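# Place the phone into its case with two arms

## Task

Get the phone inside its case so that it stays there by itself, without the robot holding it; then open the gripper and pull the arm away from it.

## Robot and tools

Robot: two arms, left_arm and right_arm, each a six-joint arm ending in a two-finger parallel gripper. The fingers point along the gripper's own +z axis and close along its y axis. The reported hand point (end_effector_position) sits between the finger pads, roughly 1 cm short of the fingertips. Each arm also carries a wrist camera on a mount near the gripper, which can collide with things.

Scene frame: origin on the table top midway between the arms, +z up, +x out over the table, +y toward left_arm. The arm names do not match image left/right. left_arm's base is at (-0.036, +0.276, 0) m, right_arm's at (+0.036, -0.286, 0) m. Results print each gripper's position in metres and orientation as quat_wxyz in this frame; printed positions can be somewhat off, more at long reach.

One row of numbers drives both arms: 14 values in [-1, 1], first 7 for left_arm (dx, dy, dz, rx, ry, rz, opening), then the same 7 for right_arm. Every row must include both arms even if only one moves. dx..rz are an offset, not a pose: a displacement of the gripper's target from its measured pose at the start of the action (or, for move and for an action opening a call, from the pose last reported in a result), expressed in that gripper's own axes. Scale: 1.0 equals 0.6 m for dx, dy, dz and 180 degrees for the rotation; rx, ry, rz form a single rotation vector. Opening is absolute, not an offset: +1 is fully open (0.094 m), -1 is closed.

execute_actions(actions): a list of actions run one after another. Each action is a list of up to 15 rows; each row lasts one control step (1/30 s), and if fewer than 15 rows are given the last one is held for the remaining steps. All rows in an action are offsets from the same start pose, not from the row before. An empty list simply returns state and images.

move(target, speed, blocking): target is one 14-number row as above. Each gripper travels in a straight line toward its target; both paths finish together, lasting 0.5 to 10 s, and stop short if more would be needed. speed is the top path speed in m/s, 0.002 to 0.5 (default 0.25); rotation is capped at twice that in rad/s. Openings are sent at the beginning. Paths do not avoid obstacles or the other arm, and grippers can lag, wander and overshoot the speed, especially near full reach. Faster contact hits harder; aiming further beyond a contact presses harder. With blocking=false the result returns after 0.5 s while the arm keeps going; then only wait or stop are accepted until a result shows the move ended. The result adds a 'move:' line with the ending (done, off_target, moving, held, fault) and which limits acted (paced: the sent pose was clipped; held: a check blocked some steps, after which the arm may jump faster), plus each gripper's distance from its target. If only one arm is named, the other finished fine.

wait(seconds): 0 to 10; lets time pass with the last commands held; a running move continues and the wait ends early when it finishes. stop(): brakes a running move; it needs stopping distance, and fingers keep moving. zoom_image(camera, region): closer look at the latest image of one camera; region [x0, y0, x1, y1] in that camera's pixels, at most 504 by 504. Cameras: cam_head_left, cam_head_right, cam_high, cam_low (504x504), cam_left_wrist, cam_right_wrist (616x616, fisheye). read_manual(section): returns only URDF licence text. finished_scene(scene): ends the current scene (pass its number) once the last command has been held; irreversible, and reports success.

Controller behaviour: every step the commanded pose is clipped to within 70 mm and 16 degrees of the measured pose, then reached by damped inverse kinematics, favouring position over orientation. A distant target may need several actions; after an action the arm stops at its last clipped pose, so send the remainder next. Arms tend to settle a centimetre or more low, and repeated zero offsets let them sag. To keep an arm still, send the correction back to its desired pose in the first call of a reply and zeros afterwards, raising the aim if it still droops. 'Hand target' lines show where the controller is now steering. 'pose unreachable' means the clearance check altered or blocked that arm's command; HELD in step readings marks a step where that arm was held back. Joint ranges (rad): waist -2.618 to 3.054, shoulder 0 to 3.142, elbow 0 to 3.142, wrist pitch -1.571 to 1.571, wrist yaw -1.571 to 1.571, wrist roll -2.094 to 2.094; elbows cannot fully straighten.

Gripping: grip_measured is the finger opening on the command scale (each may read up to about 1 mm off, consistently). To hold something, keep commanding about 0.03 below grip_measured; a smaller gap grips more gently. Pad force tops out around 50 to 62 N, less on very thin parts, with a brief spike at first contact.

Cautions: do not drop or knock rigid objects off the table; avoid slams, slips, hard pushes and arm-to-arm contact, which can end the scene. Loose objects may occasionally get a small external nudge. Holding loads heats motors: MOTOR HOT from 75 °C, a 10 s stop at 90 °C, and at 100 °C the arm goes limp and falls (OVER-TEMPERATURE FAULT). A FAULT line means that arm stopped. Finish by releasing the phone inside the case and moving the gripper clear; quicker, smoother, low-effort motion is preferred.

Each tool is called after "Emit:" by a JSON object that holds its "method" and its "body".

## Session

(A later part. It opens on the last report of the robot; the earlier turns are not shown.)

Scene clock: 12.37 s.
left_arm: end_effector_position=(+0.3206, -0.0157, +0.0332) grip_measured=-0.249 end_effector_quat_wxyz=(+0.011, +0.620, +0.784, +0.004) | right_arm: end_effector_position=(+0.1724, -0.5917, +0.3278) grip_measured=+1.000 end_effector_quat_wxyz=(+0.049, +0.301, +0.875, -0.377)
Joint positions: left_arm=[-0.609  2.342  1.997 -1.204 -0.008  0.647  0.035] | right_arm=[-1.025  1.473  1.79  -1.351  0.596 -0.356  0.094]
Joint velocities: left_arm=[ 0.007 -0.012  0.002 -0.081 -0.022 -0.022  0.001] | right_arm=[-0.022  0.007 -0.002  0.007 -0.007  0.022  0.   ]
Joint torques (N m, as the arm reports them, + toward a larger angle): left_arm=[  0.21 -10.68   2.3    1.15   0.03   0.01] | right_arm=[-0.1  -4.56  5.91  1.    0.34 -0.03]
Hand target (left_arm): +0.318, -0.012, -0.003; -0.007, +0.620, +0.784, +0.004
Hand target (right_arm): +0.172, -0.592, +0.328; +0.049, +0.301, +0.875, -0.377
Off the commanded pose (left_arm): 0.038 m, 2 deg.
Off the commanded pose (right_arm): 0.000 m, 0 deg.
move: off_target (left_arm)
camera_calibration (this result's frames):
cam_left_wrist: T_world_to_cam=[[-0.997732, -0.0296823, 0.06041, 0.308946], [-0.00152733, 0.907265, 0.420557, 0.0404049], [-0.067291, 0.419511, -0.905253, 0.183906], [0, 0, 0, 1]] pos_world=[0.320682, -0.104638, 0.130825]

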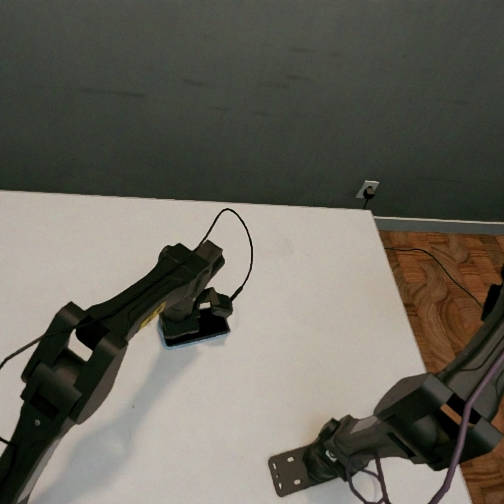

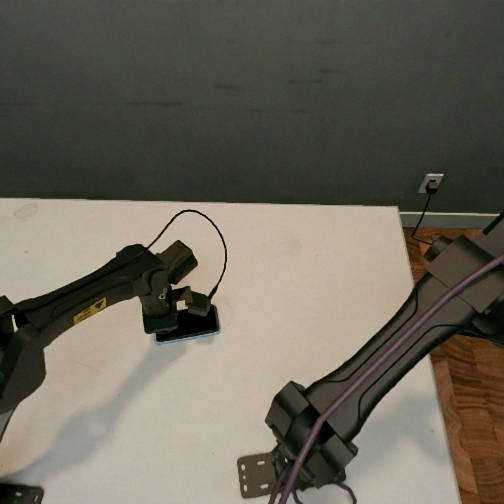

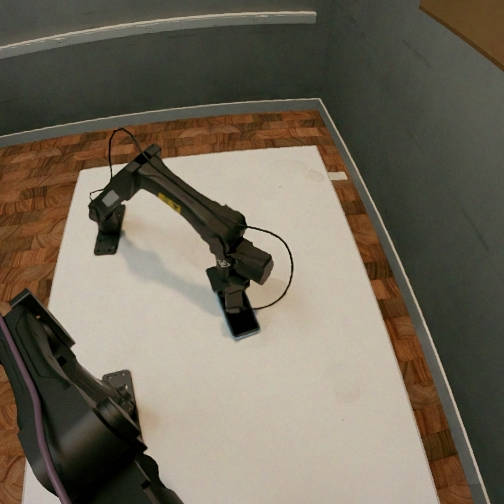

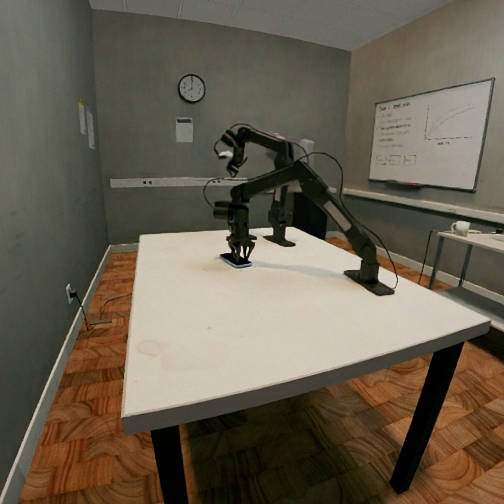

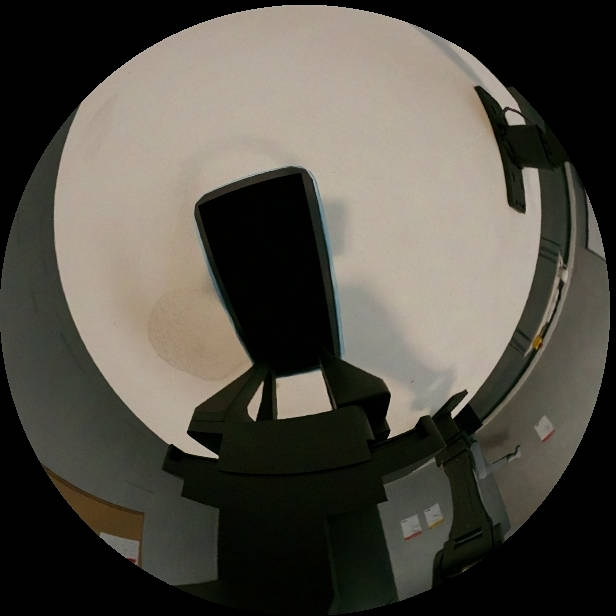

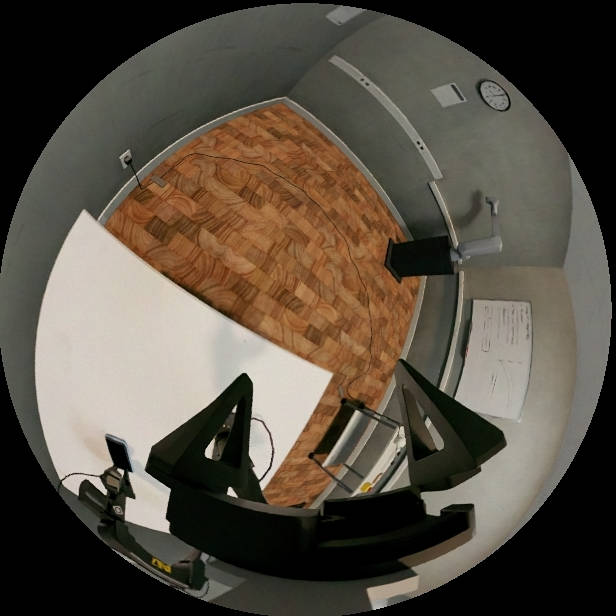

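Emit:
{"method": "move", "body": {"target": [0,0,-0.055,0,0,0,-0.25, 0,0,0,0,0,0,1], "speed": 0.1}}

Emit:
{"method": "move", "body": {"target": [-0.175,0,-0.01,0,0,0,-0.25, 0,0,0,0,0,0,1], "speed": 0.15}}

Emit:
{"method": "zoom_image", "body": {"camera": "cam_low", "region": [195, 215, 285, 280]}}

Emit:
{"method": "zoom_image", "body": {"camera": "cam_high", "region": [190, 240, 310, 350]}}

Scene clock: 13.53 s.
left_arm: end_effector_position=(+0.3187, -0.0142, +0.0560) grip_measured=-0.249 end_effector_quat_wxyz=(+0.005, +0.620, +0.784, +0.004) | right_arm: end_effector_position=(+0.1724, -0.5917, +0.3278) grip_measured=+1.000 end_effector_quat_wxyz=(+0.049, +0.301, +0.875, -0.377)
Joint positions: left_arm=[-0.609  2.338  2.08  -1.303 -0.008  0.647  0.035] | right_arm=[-1.025  1.473  1.79  -1.351  0.596 -0.356  0.094]
Joint velocities: left_arm=[ 0.007 -0.012  0.007 -0.007  0.095 -0.081 -0.   ] | right_arm=[-0.017  0.002  0.012 -0.051  0.007  0.007  0.   ]
Joint torques (N m, as the arm reports them, + toward a larger angle): left_arm=[ -0.12 -16.18   9.94   0.23   0.01  -0.03] | right_arm=[-0.1  -4.48  5.88  1.01  0.31 -0.02]
Hand target (left_arm): +0.320, -0.016, +0.066; +0.011, +0.620, +0.784, +0.004
Hand target (right_arm): +0.172, -0.592, +0.328; +0.049, +0.301, +0.875, -0.377
Off the commanded pose (left_arm): 0.010 m, 1 deg.
Off the commanded pose (right_arm): 0.000 m, 0 deg.
move: done
camera_calibration (this result's frames):
cam_left_wrist: T_world_to_cam=[[-0.997142, -0.0301714, 0.0692692, 0.305029], [0.00233431, 0.904067, 0.427385, 0.027735], [-0.0755188, 0.426325, -0.901412, 0.206244], [0, 0, 0, 1]] pos_world=[0.319668, -0.103798, 0.152929]

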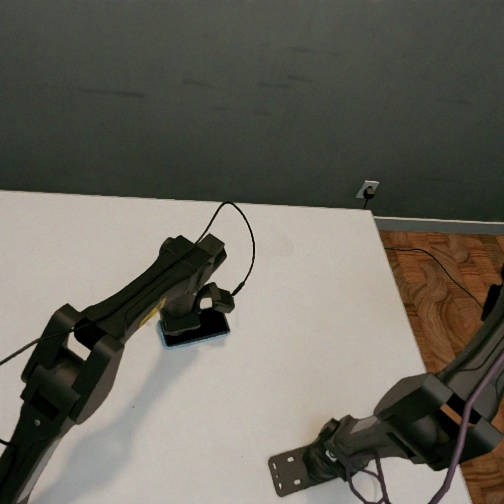

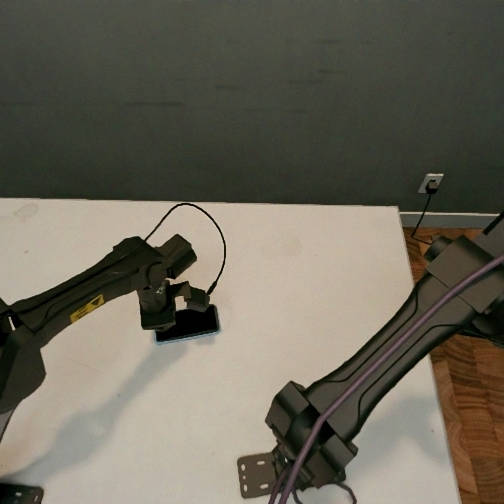

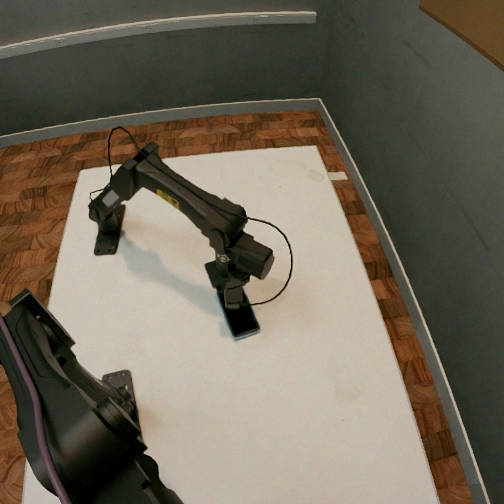

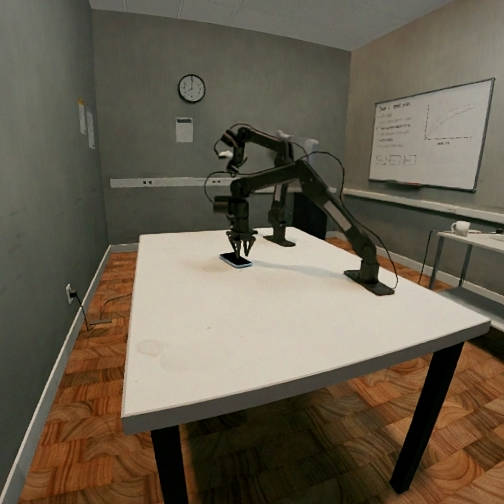

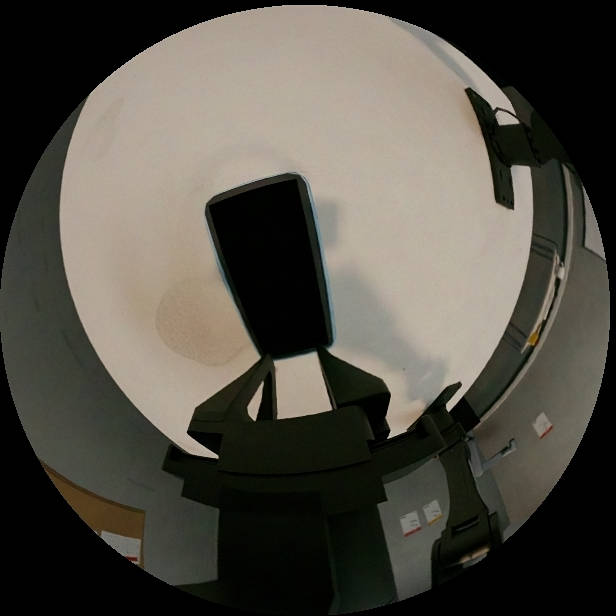

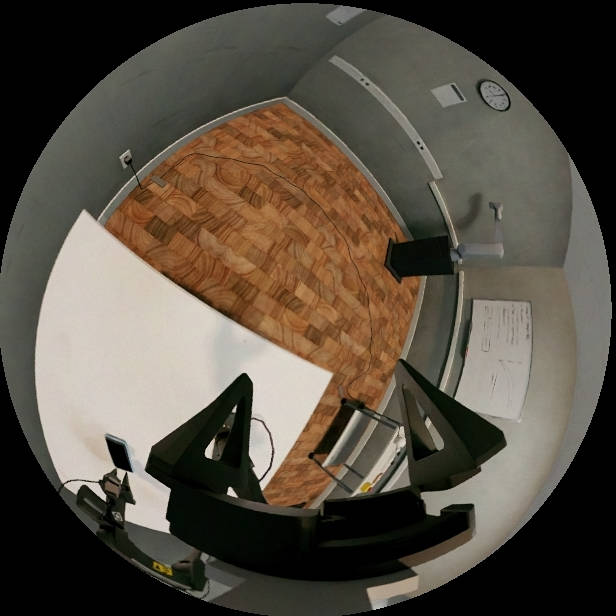

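Scene clock: 14.60 s.
left_arm: end_effector_position=(+0.3421, -0.1142, +0.0573) grip_measured=-0.249 end_effector_quat_wxyz=(+0.082, +0.622, +0.778, -0.006) | right_arm: end_effector_position=(+0.1724, -0.5917, +0.3278) grip_measured=+1.000 end_effector_quat_wxyz=(+0.049, +0.301, +0.875, -0.377)
Joint positions: left_arm=[-0.724  2.754  2.853 -1.505 -0.009  0.543  0.035] | right_arm=[-1.025  1.473  1.79  -1.351  0.596 -0.356  0.094]
Joint velocities: left_arm=[-0.022  0.007 -0.002 -0.007 -0.007 -0.051  0.001] | right_arm=[-0.002  0.007 -0.032  0.037 -0.066  0.066  0.   ]
Joint torques (N m, as the arm reports them, + toward a larger angle): left_arm=[ -0.2  -17.22   9.85   0.57   0.03  -0.12] | right_arm=[-0.03 -4.44  5.91  1.    0.31 -0.02]
Hand target (left_arm): +0.341, -0.115, +0.060; +0.084, +0.619, +0.781, -0.008
Hand target (right_arm): +0.172, -0.592, +0.328; +0.049, +0.301, +0.875, -0.377
Off the commanded pose (left_arm): 0.006 m, 9 deg.
Off the commanded pose (right_arm): 0.000 m, 0 deg.
elbow stopped short (left arm): the move would have taken joint 3 (elbow) straighter than the controller allows; a more bent joint 3 avoids this.
move: off_target (left_arm)
camera_calibration (this result's frames):
cam_left_wrist: T_world_to_cam=[[-0.999211, -0.0171926, -0.035803, 0.333459], [-0.027824, 0.94629, 0.322119, 0.138767], [0.028342, 0.322861, -0.946022, 0.207053], [0, 0, 0, 1]] pos_world=[0.331189, -0.19243, 0.163116]

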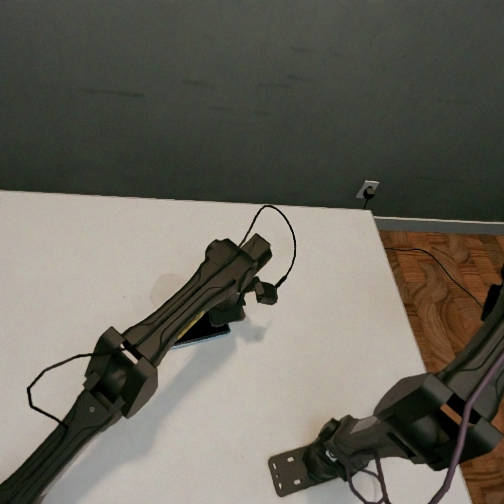

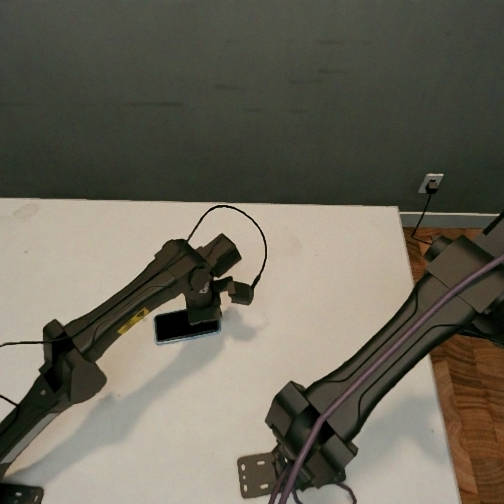

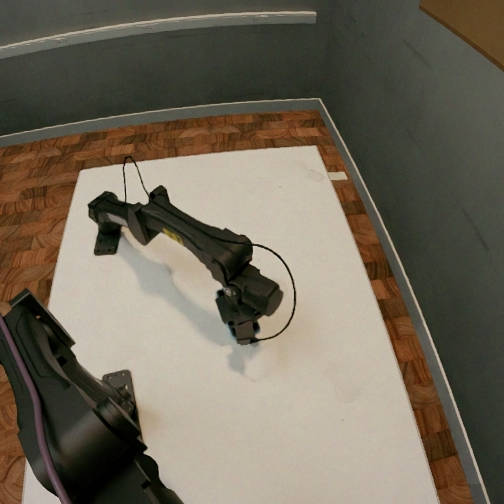

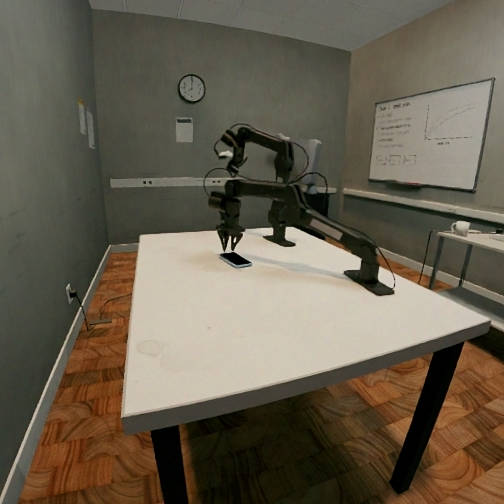

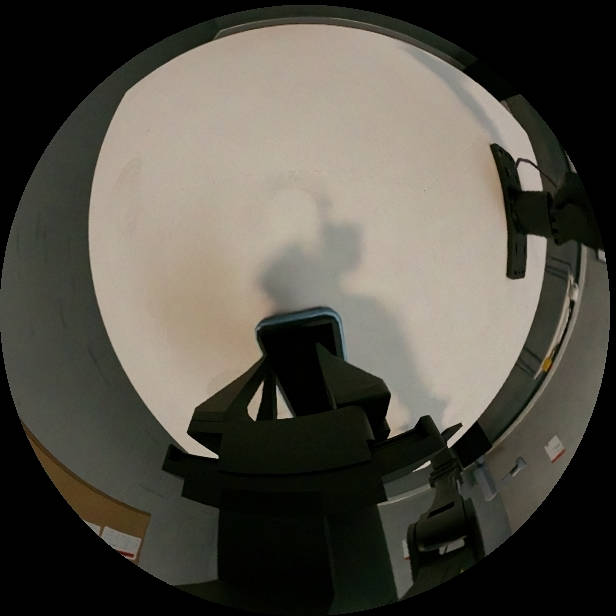

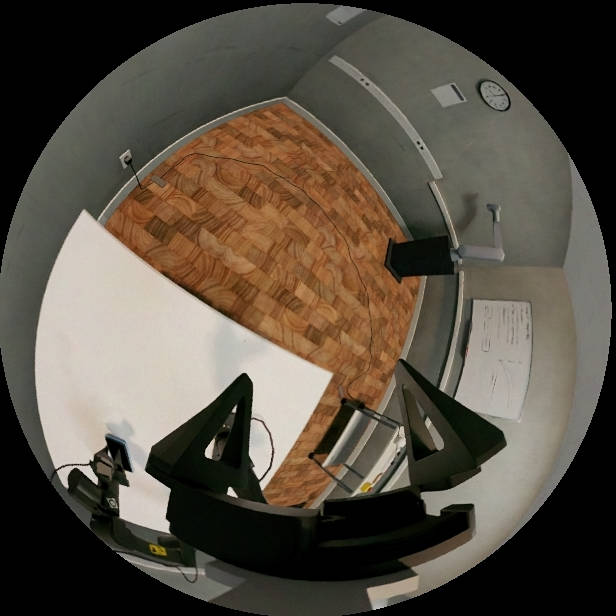

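Region (195, 215, 285, 280) of cam_low's 504x504 image, scaled by 5.600, with more detail than that image has.

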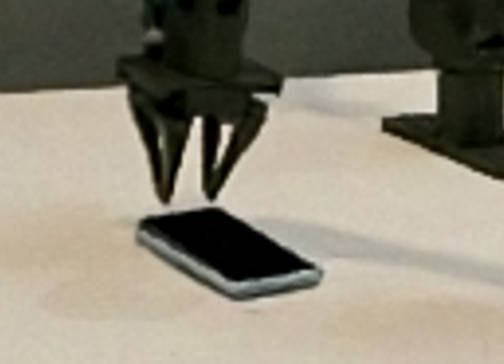

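Region (190, 240, 310, 350) of cam_high's 504x504 image, scaled by 4.200, with more detail than that image has; it fills the top 462 rows of this view, and the rest is white.

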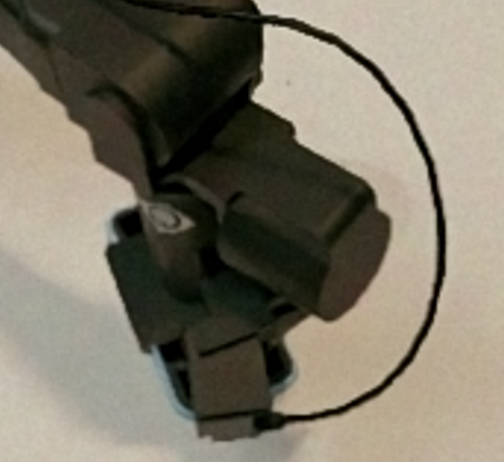

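Emit:
{"method": "move", "body": {"target": [0.0135,-0.009,0.105,0,0,0,-0.25, 0,0,0,0,0,0,1], "speed": 0.04}}

Emit:
{"method": "zoom_image", "body": {"camera": "cam_low", "region": [195, 215, 285, 280]}}

Scene clock: 16.67 s.
left_arm: end_effector_position=(+0.3404, -0.1125, +0.0376) grip_measured=-0.249 end_effector_quat_wxyz=(+0.097, +0.621, +0.778, -0.009) | right_arm: end_effector_position=(+0.1724, -0.5917, +0.3278) grip_measured=+1.000 end_effector_quat_wxyz=(+0.049, +0.301, +0.875, -0.377)
Joint positions: left_arm=[-0.724  2.562  2.393 -1.207 -0.009  0.541  0.035] | right_arm=[-1.025  1.473  1.79  -1.351  0.596 -0.356  0.094]
Joint velocities: left_arm=[-0.012 -0.002 -0.032  0.007  0.037  0.007 -0.001] | right_arm=[-0.002  0.002 -0.002 -0.081  0.007 -0.007  0.   ]
Joint torques (N m, as the arm reports them, + toward a larger angle): left_arm=[  0.1  -12.08   2.79   1.53   0.01   0.02] | right_arm=[-0.03 -4.43  5.98  0.98  0.34 -0.03]
Hand target (left_arm): +0.341, -0.112, -0.005; +0.080, +0.622, +0.779, -0.006
Hand target (right_arm): +0.172, -0.592, +0.328; +0.049, +0.301, +0.875, -0.377
Off the commanded pose (left_arm): 0.044 m, 2 deg.
Off the commanded pose (right_arm): 0.000 m, 0 deg.
move: off_target (left_arm)
camera_calibration (this result's frames):
cam_left_wrist: T_world_to_cam=[[-0.998215, -0.0200922, -0.0562473, 0.331263], [-0.0361062, 0.953164, 0.300291, 0.147881], [0.0475794, 0.301786, -0.952188, 0.179219], [0, 0, 0, 1]] pos_world=[0.327484, -0.188385, 0.144875]

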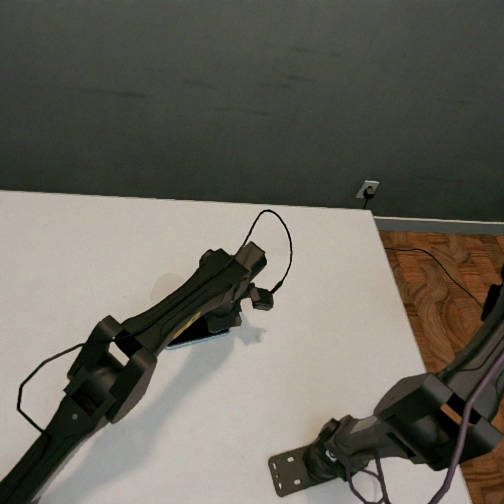

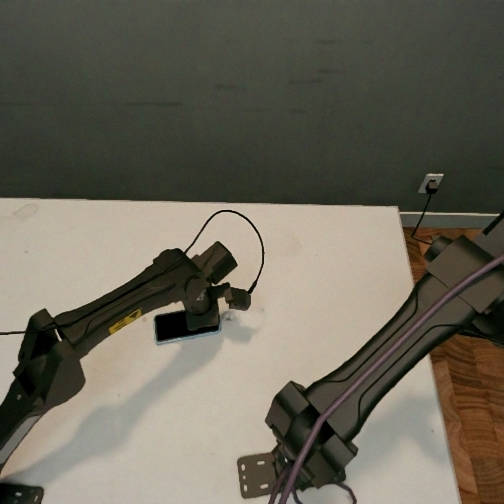

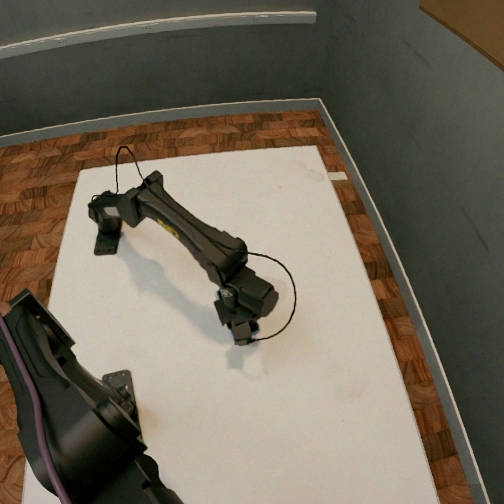

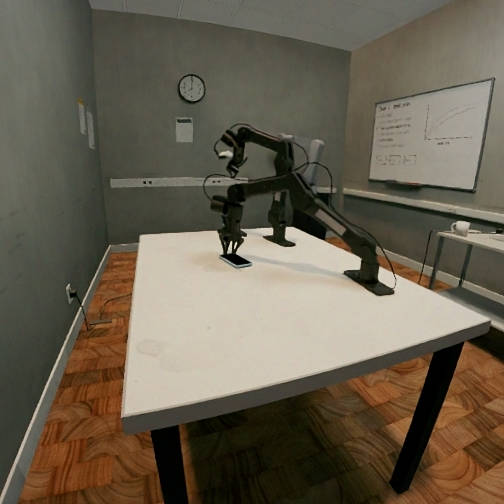

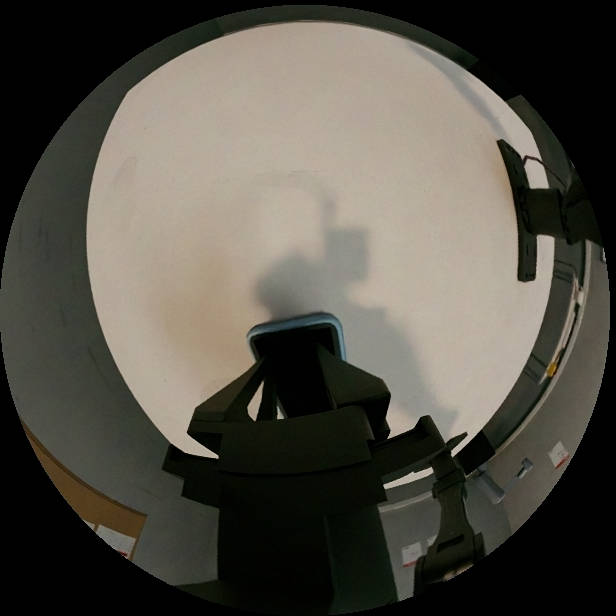

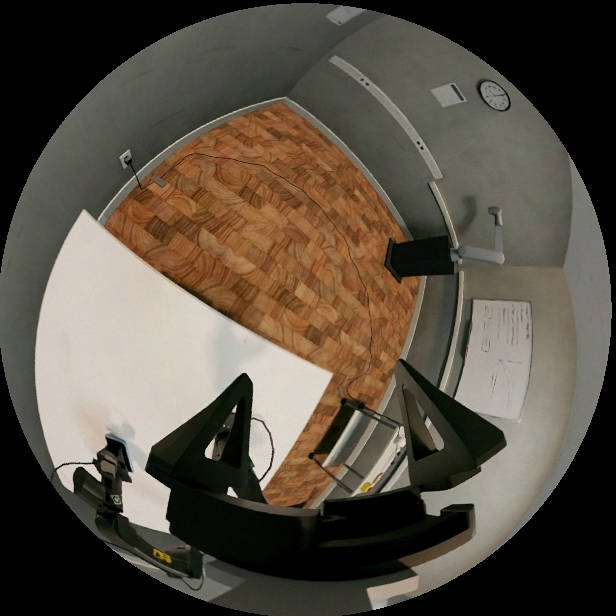

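Region (195, 215, 285, 280) of cam_low's 504x504 image, scaled by 5.600, with more detail than that image has.

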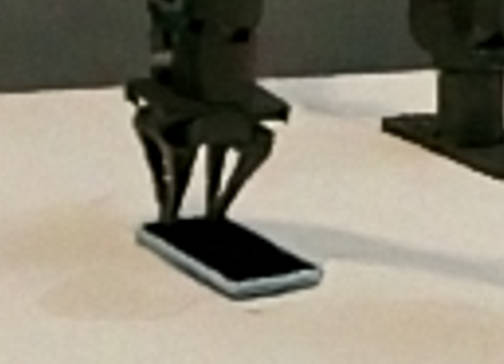

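Blue rim now shows at this end. Lift up and back off to inspect.

Emit:
{"method": "move", "body": {"target": [0,0,-0.06,0,0,0,-0.25, 0,0,0,0,0,0,1], "speed": 0.1}}

Emit:
{"method": "move", "body": {"target": [0.35,-0.05,-0.2,0,0,0,-0.25, 0,0,0,0,0,0,1], "speed": 0.3}}

Emit:
{"method": "zoom_image", "body": {"camera": "cam_low", "region": [210, 245, 260, 275]}}

Emit:
{"method": "zoom_image", "body": {"camera": "cam_high", "region": [205, 275, 275, 345]}}

Emit:
{"method": "zoom_image", "body": {"camera": "cam_head_right", "region": [140, 290, 230, 360]}}

Scene clock: 17.90 s.
left_arm: end_effector_position=(+0.3350, -0.1069, +0.0573) grip_measured=-0.249 end_effector_quat_wxyz=(+0.088, +0.621, +0.779, -0.007) | right_arm: end_effector_position=(+0.1724, -0.5917, +0.3278) grip_measured=+1.000 end_effector_quat_wxyz=(+0.049, +0.301, +0.875, -0.377)
Joint positions: left_arm=[-0.724  2.556  2.465 -1.304 -0.009  0.541  0.035] | right_arm=[-1.025  1.473  1.79  -1.351  0.596 -0.356  0.094]
Joint velocities: left_arm=[-0.007 -0.002 -0.007 -0.037  0.007 -0.007 -0.001] | right_arm=[-0.002 -0.012 -0.022  0.022 -0.095 -0.051  0.   ]
Joint torques (N m, as the arm reports them, + toward a larger angle): left_arm=[ -0.11 -18.81  10.21   0.51   0.01  -0.02] | right_arm=[-0.04 -4.51  6.04  1.01  0.31 -0.02]
Hand target (left_arm): +0.335, -0.108, +0.073; +0.098, +0.621, +0.778, -0.009
Hand target (right_arm): +0.172, -0.592, +0.328; +0.049, +0.301, +0.875, -0.377
Off the commanded pose (left_arm): 0.016 m, 1 deg.
Off the commanded pose (right_arm): 0.000 m, 0 deg.
move: off_target (left_arm)
camera_calibration (this result's frames):
cam_left_wrist: T_world_to_cam=[[-0.998895, -0.0193829, -0.0428212, 0.326613], [-0.031887, 0.948763, 0.314376, 0.133671], [0.0345337, 0.315393, -0.948332, 0.202194], [0, 0, 0, 1]] pos_world=[0.323532, -0.184263, 0.16371]

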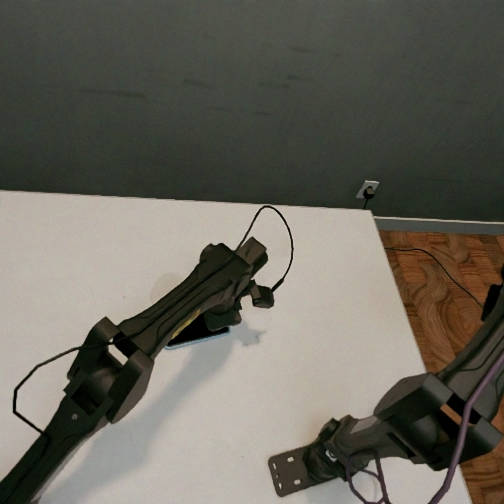

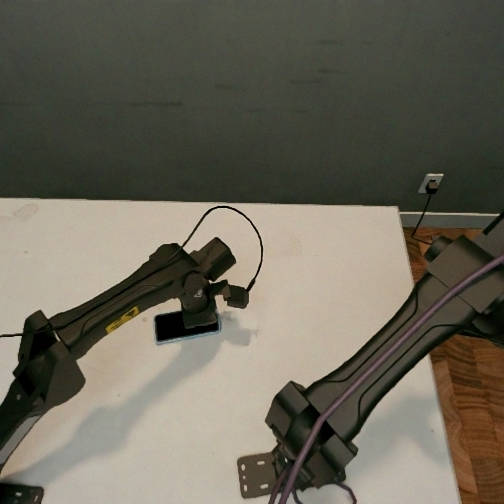

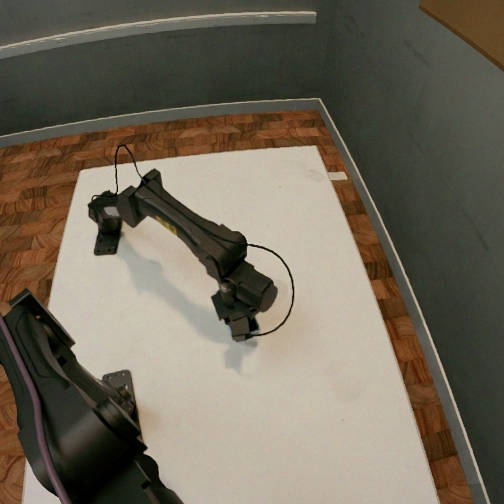

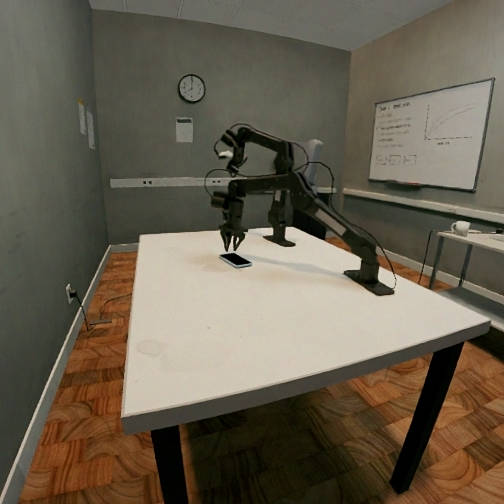

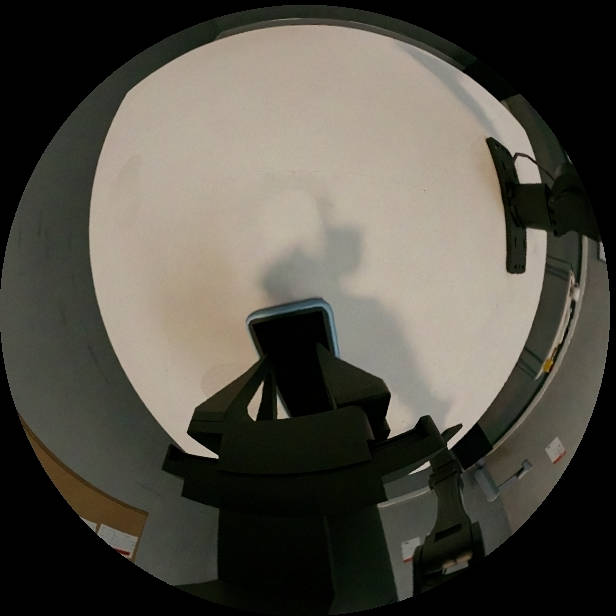

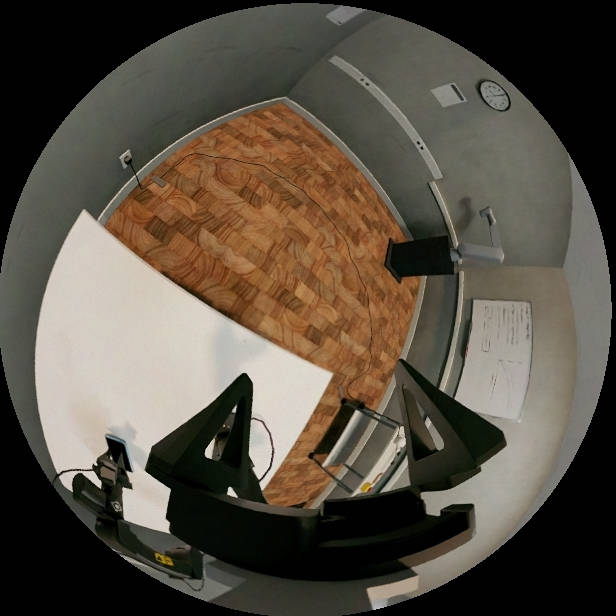

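Scene clock: 19.27 s.
left_arm: end_effector_position=(+0.2567, +0.0984, +0.1518) grip_measured=-0.249 end_effector_quat_wxyz=(+0.102, +0.617, +0.780, +0.005) | right_arm: end_effector_position=(+0.1724, -0.5917, +0.3278) grip_measured=+1.000 end_effector_quat_wxyz=(+0.049, +0.301, +0.875, -0.377)
Joint positions: left_arm=[-0.458  1.645  1.457 -1.178  0.017  0.798  0.035] | right_arm=[-1.025  1.473  1.79  -1.351  0.596 -0.356  0.094]
Joint velocities: left_arm=[ 0.012 -0.002 -0.007  0.066  0.007  0.066  0.001] | right_arm=[-0.012  0.007 -0.002  0.066  0.022  0.037  0.   ]
Joint torques (N m, as the arm reports them, + toward a larger angle): left_arm=[ 0.19 -9.71  5.94  0.69  0.13  0.06] | right_arm=[-0.13 -4.46  5.9   0.99  0.35  0.  ]
Hand target (left_arm): +0.248, +0.102, +0.147; +0.089, +0.621, +0.778, -0.003
Hand target (right_arm): +0.172, -0.592, +0.328; +0.049, +0.301, +0.875, -0.377
Off the commanded pose (left_arm): 0.015 m, 2 deg.
Off the commanded pose (right_arm): 0.000 m, 0 deg.
move: off_target (left_arm)
camera_calibration (this result's frames):
cam_left_wrist: T_world_to_cam=[[-0.996328, -0.0293934, -0.0804131, 0.262406], [-0.0531851, 0.948506, 0.312263, -0.087504], [0.0670938, 0.315393, -0.946586, 0.221104], [0, 0, 0, 1]] pos_world=[0.241954, 0.0209765, 0.257719]

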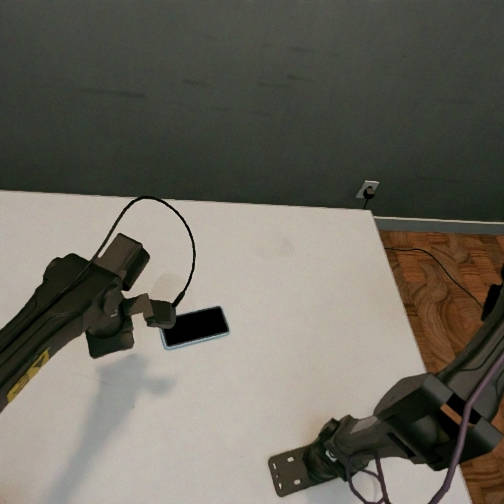

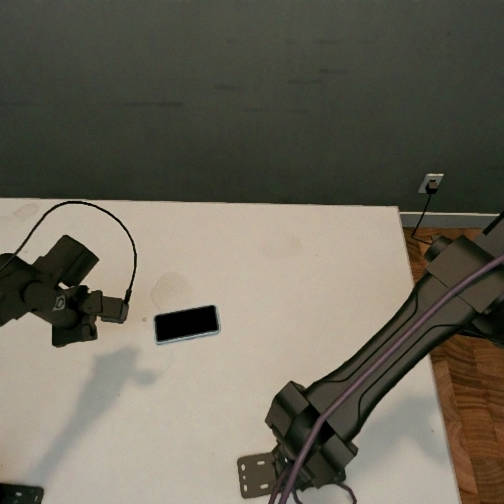

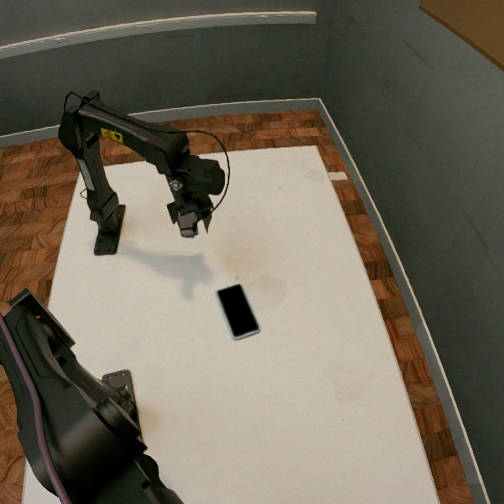

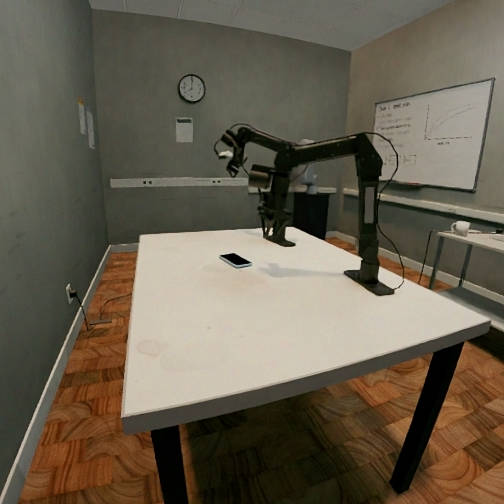

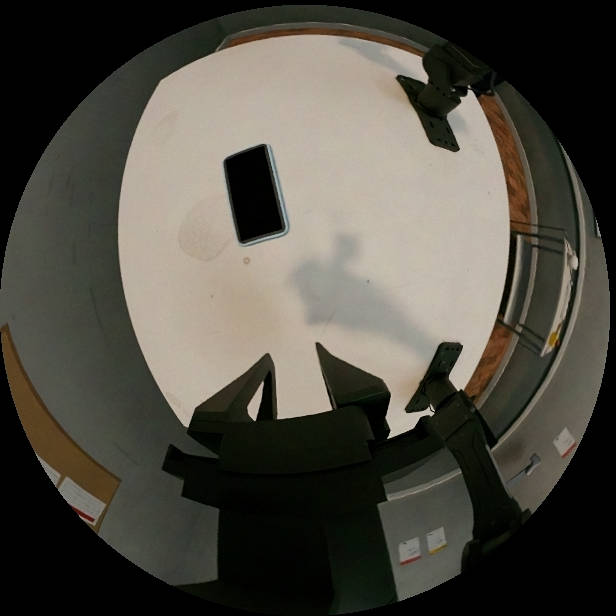

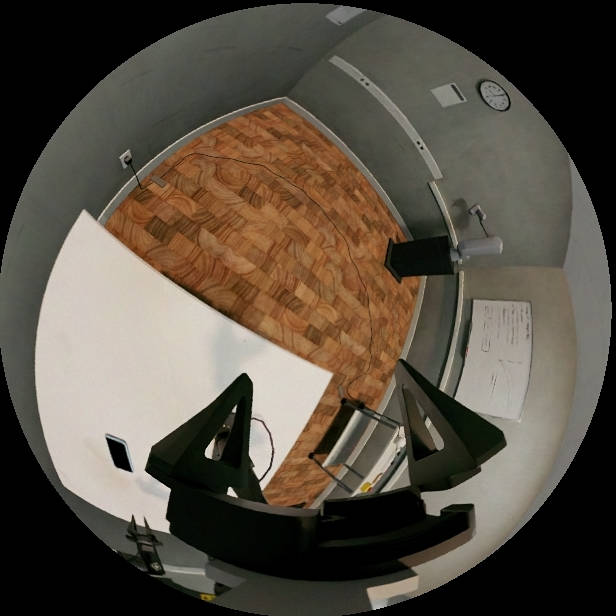

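Region (210, 245, 260, 275) of cam_low's 504x504 image, scaled by 10.080, with more detail than that image has; it fills the top 302 rows of this view, and the rest is white.

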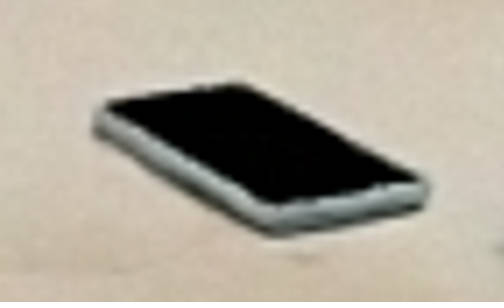

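Region (205, 275, 275, 345) of cam_high's 504x504 image, scaled by 7.200, with more detail than that image has.

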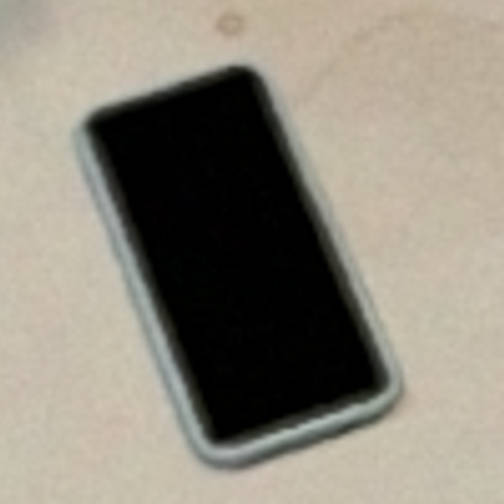

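Region (140, 290, 230, 360) of cam_head_right's 504x504 image, scaled by 5.600, with more detail than that image has.

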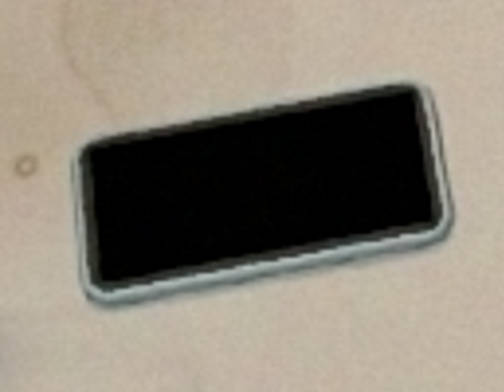

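Emit:
{"method": "zoom_image", "body": {"camera": "cam_left_wrist", "region": [210, 135, 300, 255]}}

Emit:
{"method": "zoom_image", "body": {"camera": "cam_low", "region": [215, 248, 255, 272]}}

Region (210, 135, 300, 255) of cam_left_wrist's 616x616 image, scaled by 4.200, with more detail than that image has; it fills the left 378 columns of this view, and the rest is white.

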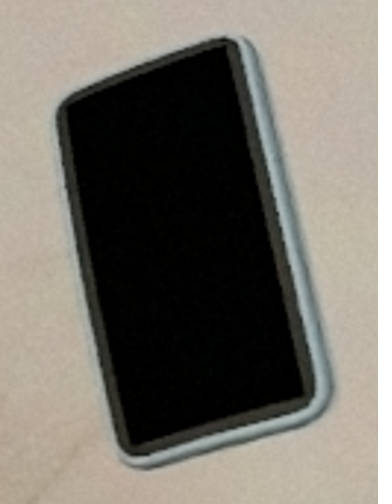

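Region (215, 248, 255, 272) of cam_low's 504x504 image, scaled by 12.600, with more detail than that image has; it fills the top 302 rows of this view, and the rest is white.

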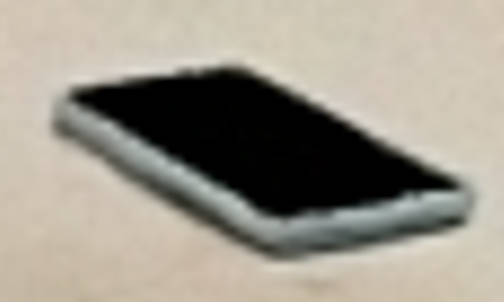

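Emit:
{"method": "finished_scene", "body": {"scene": 1}}

The scene is finished: the task was done.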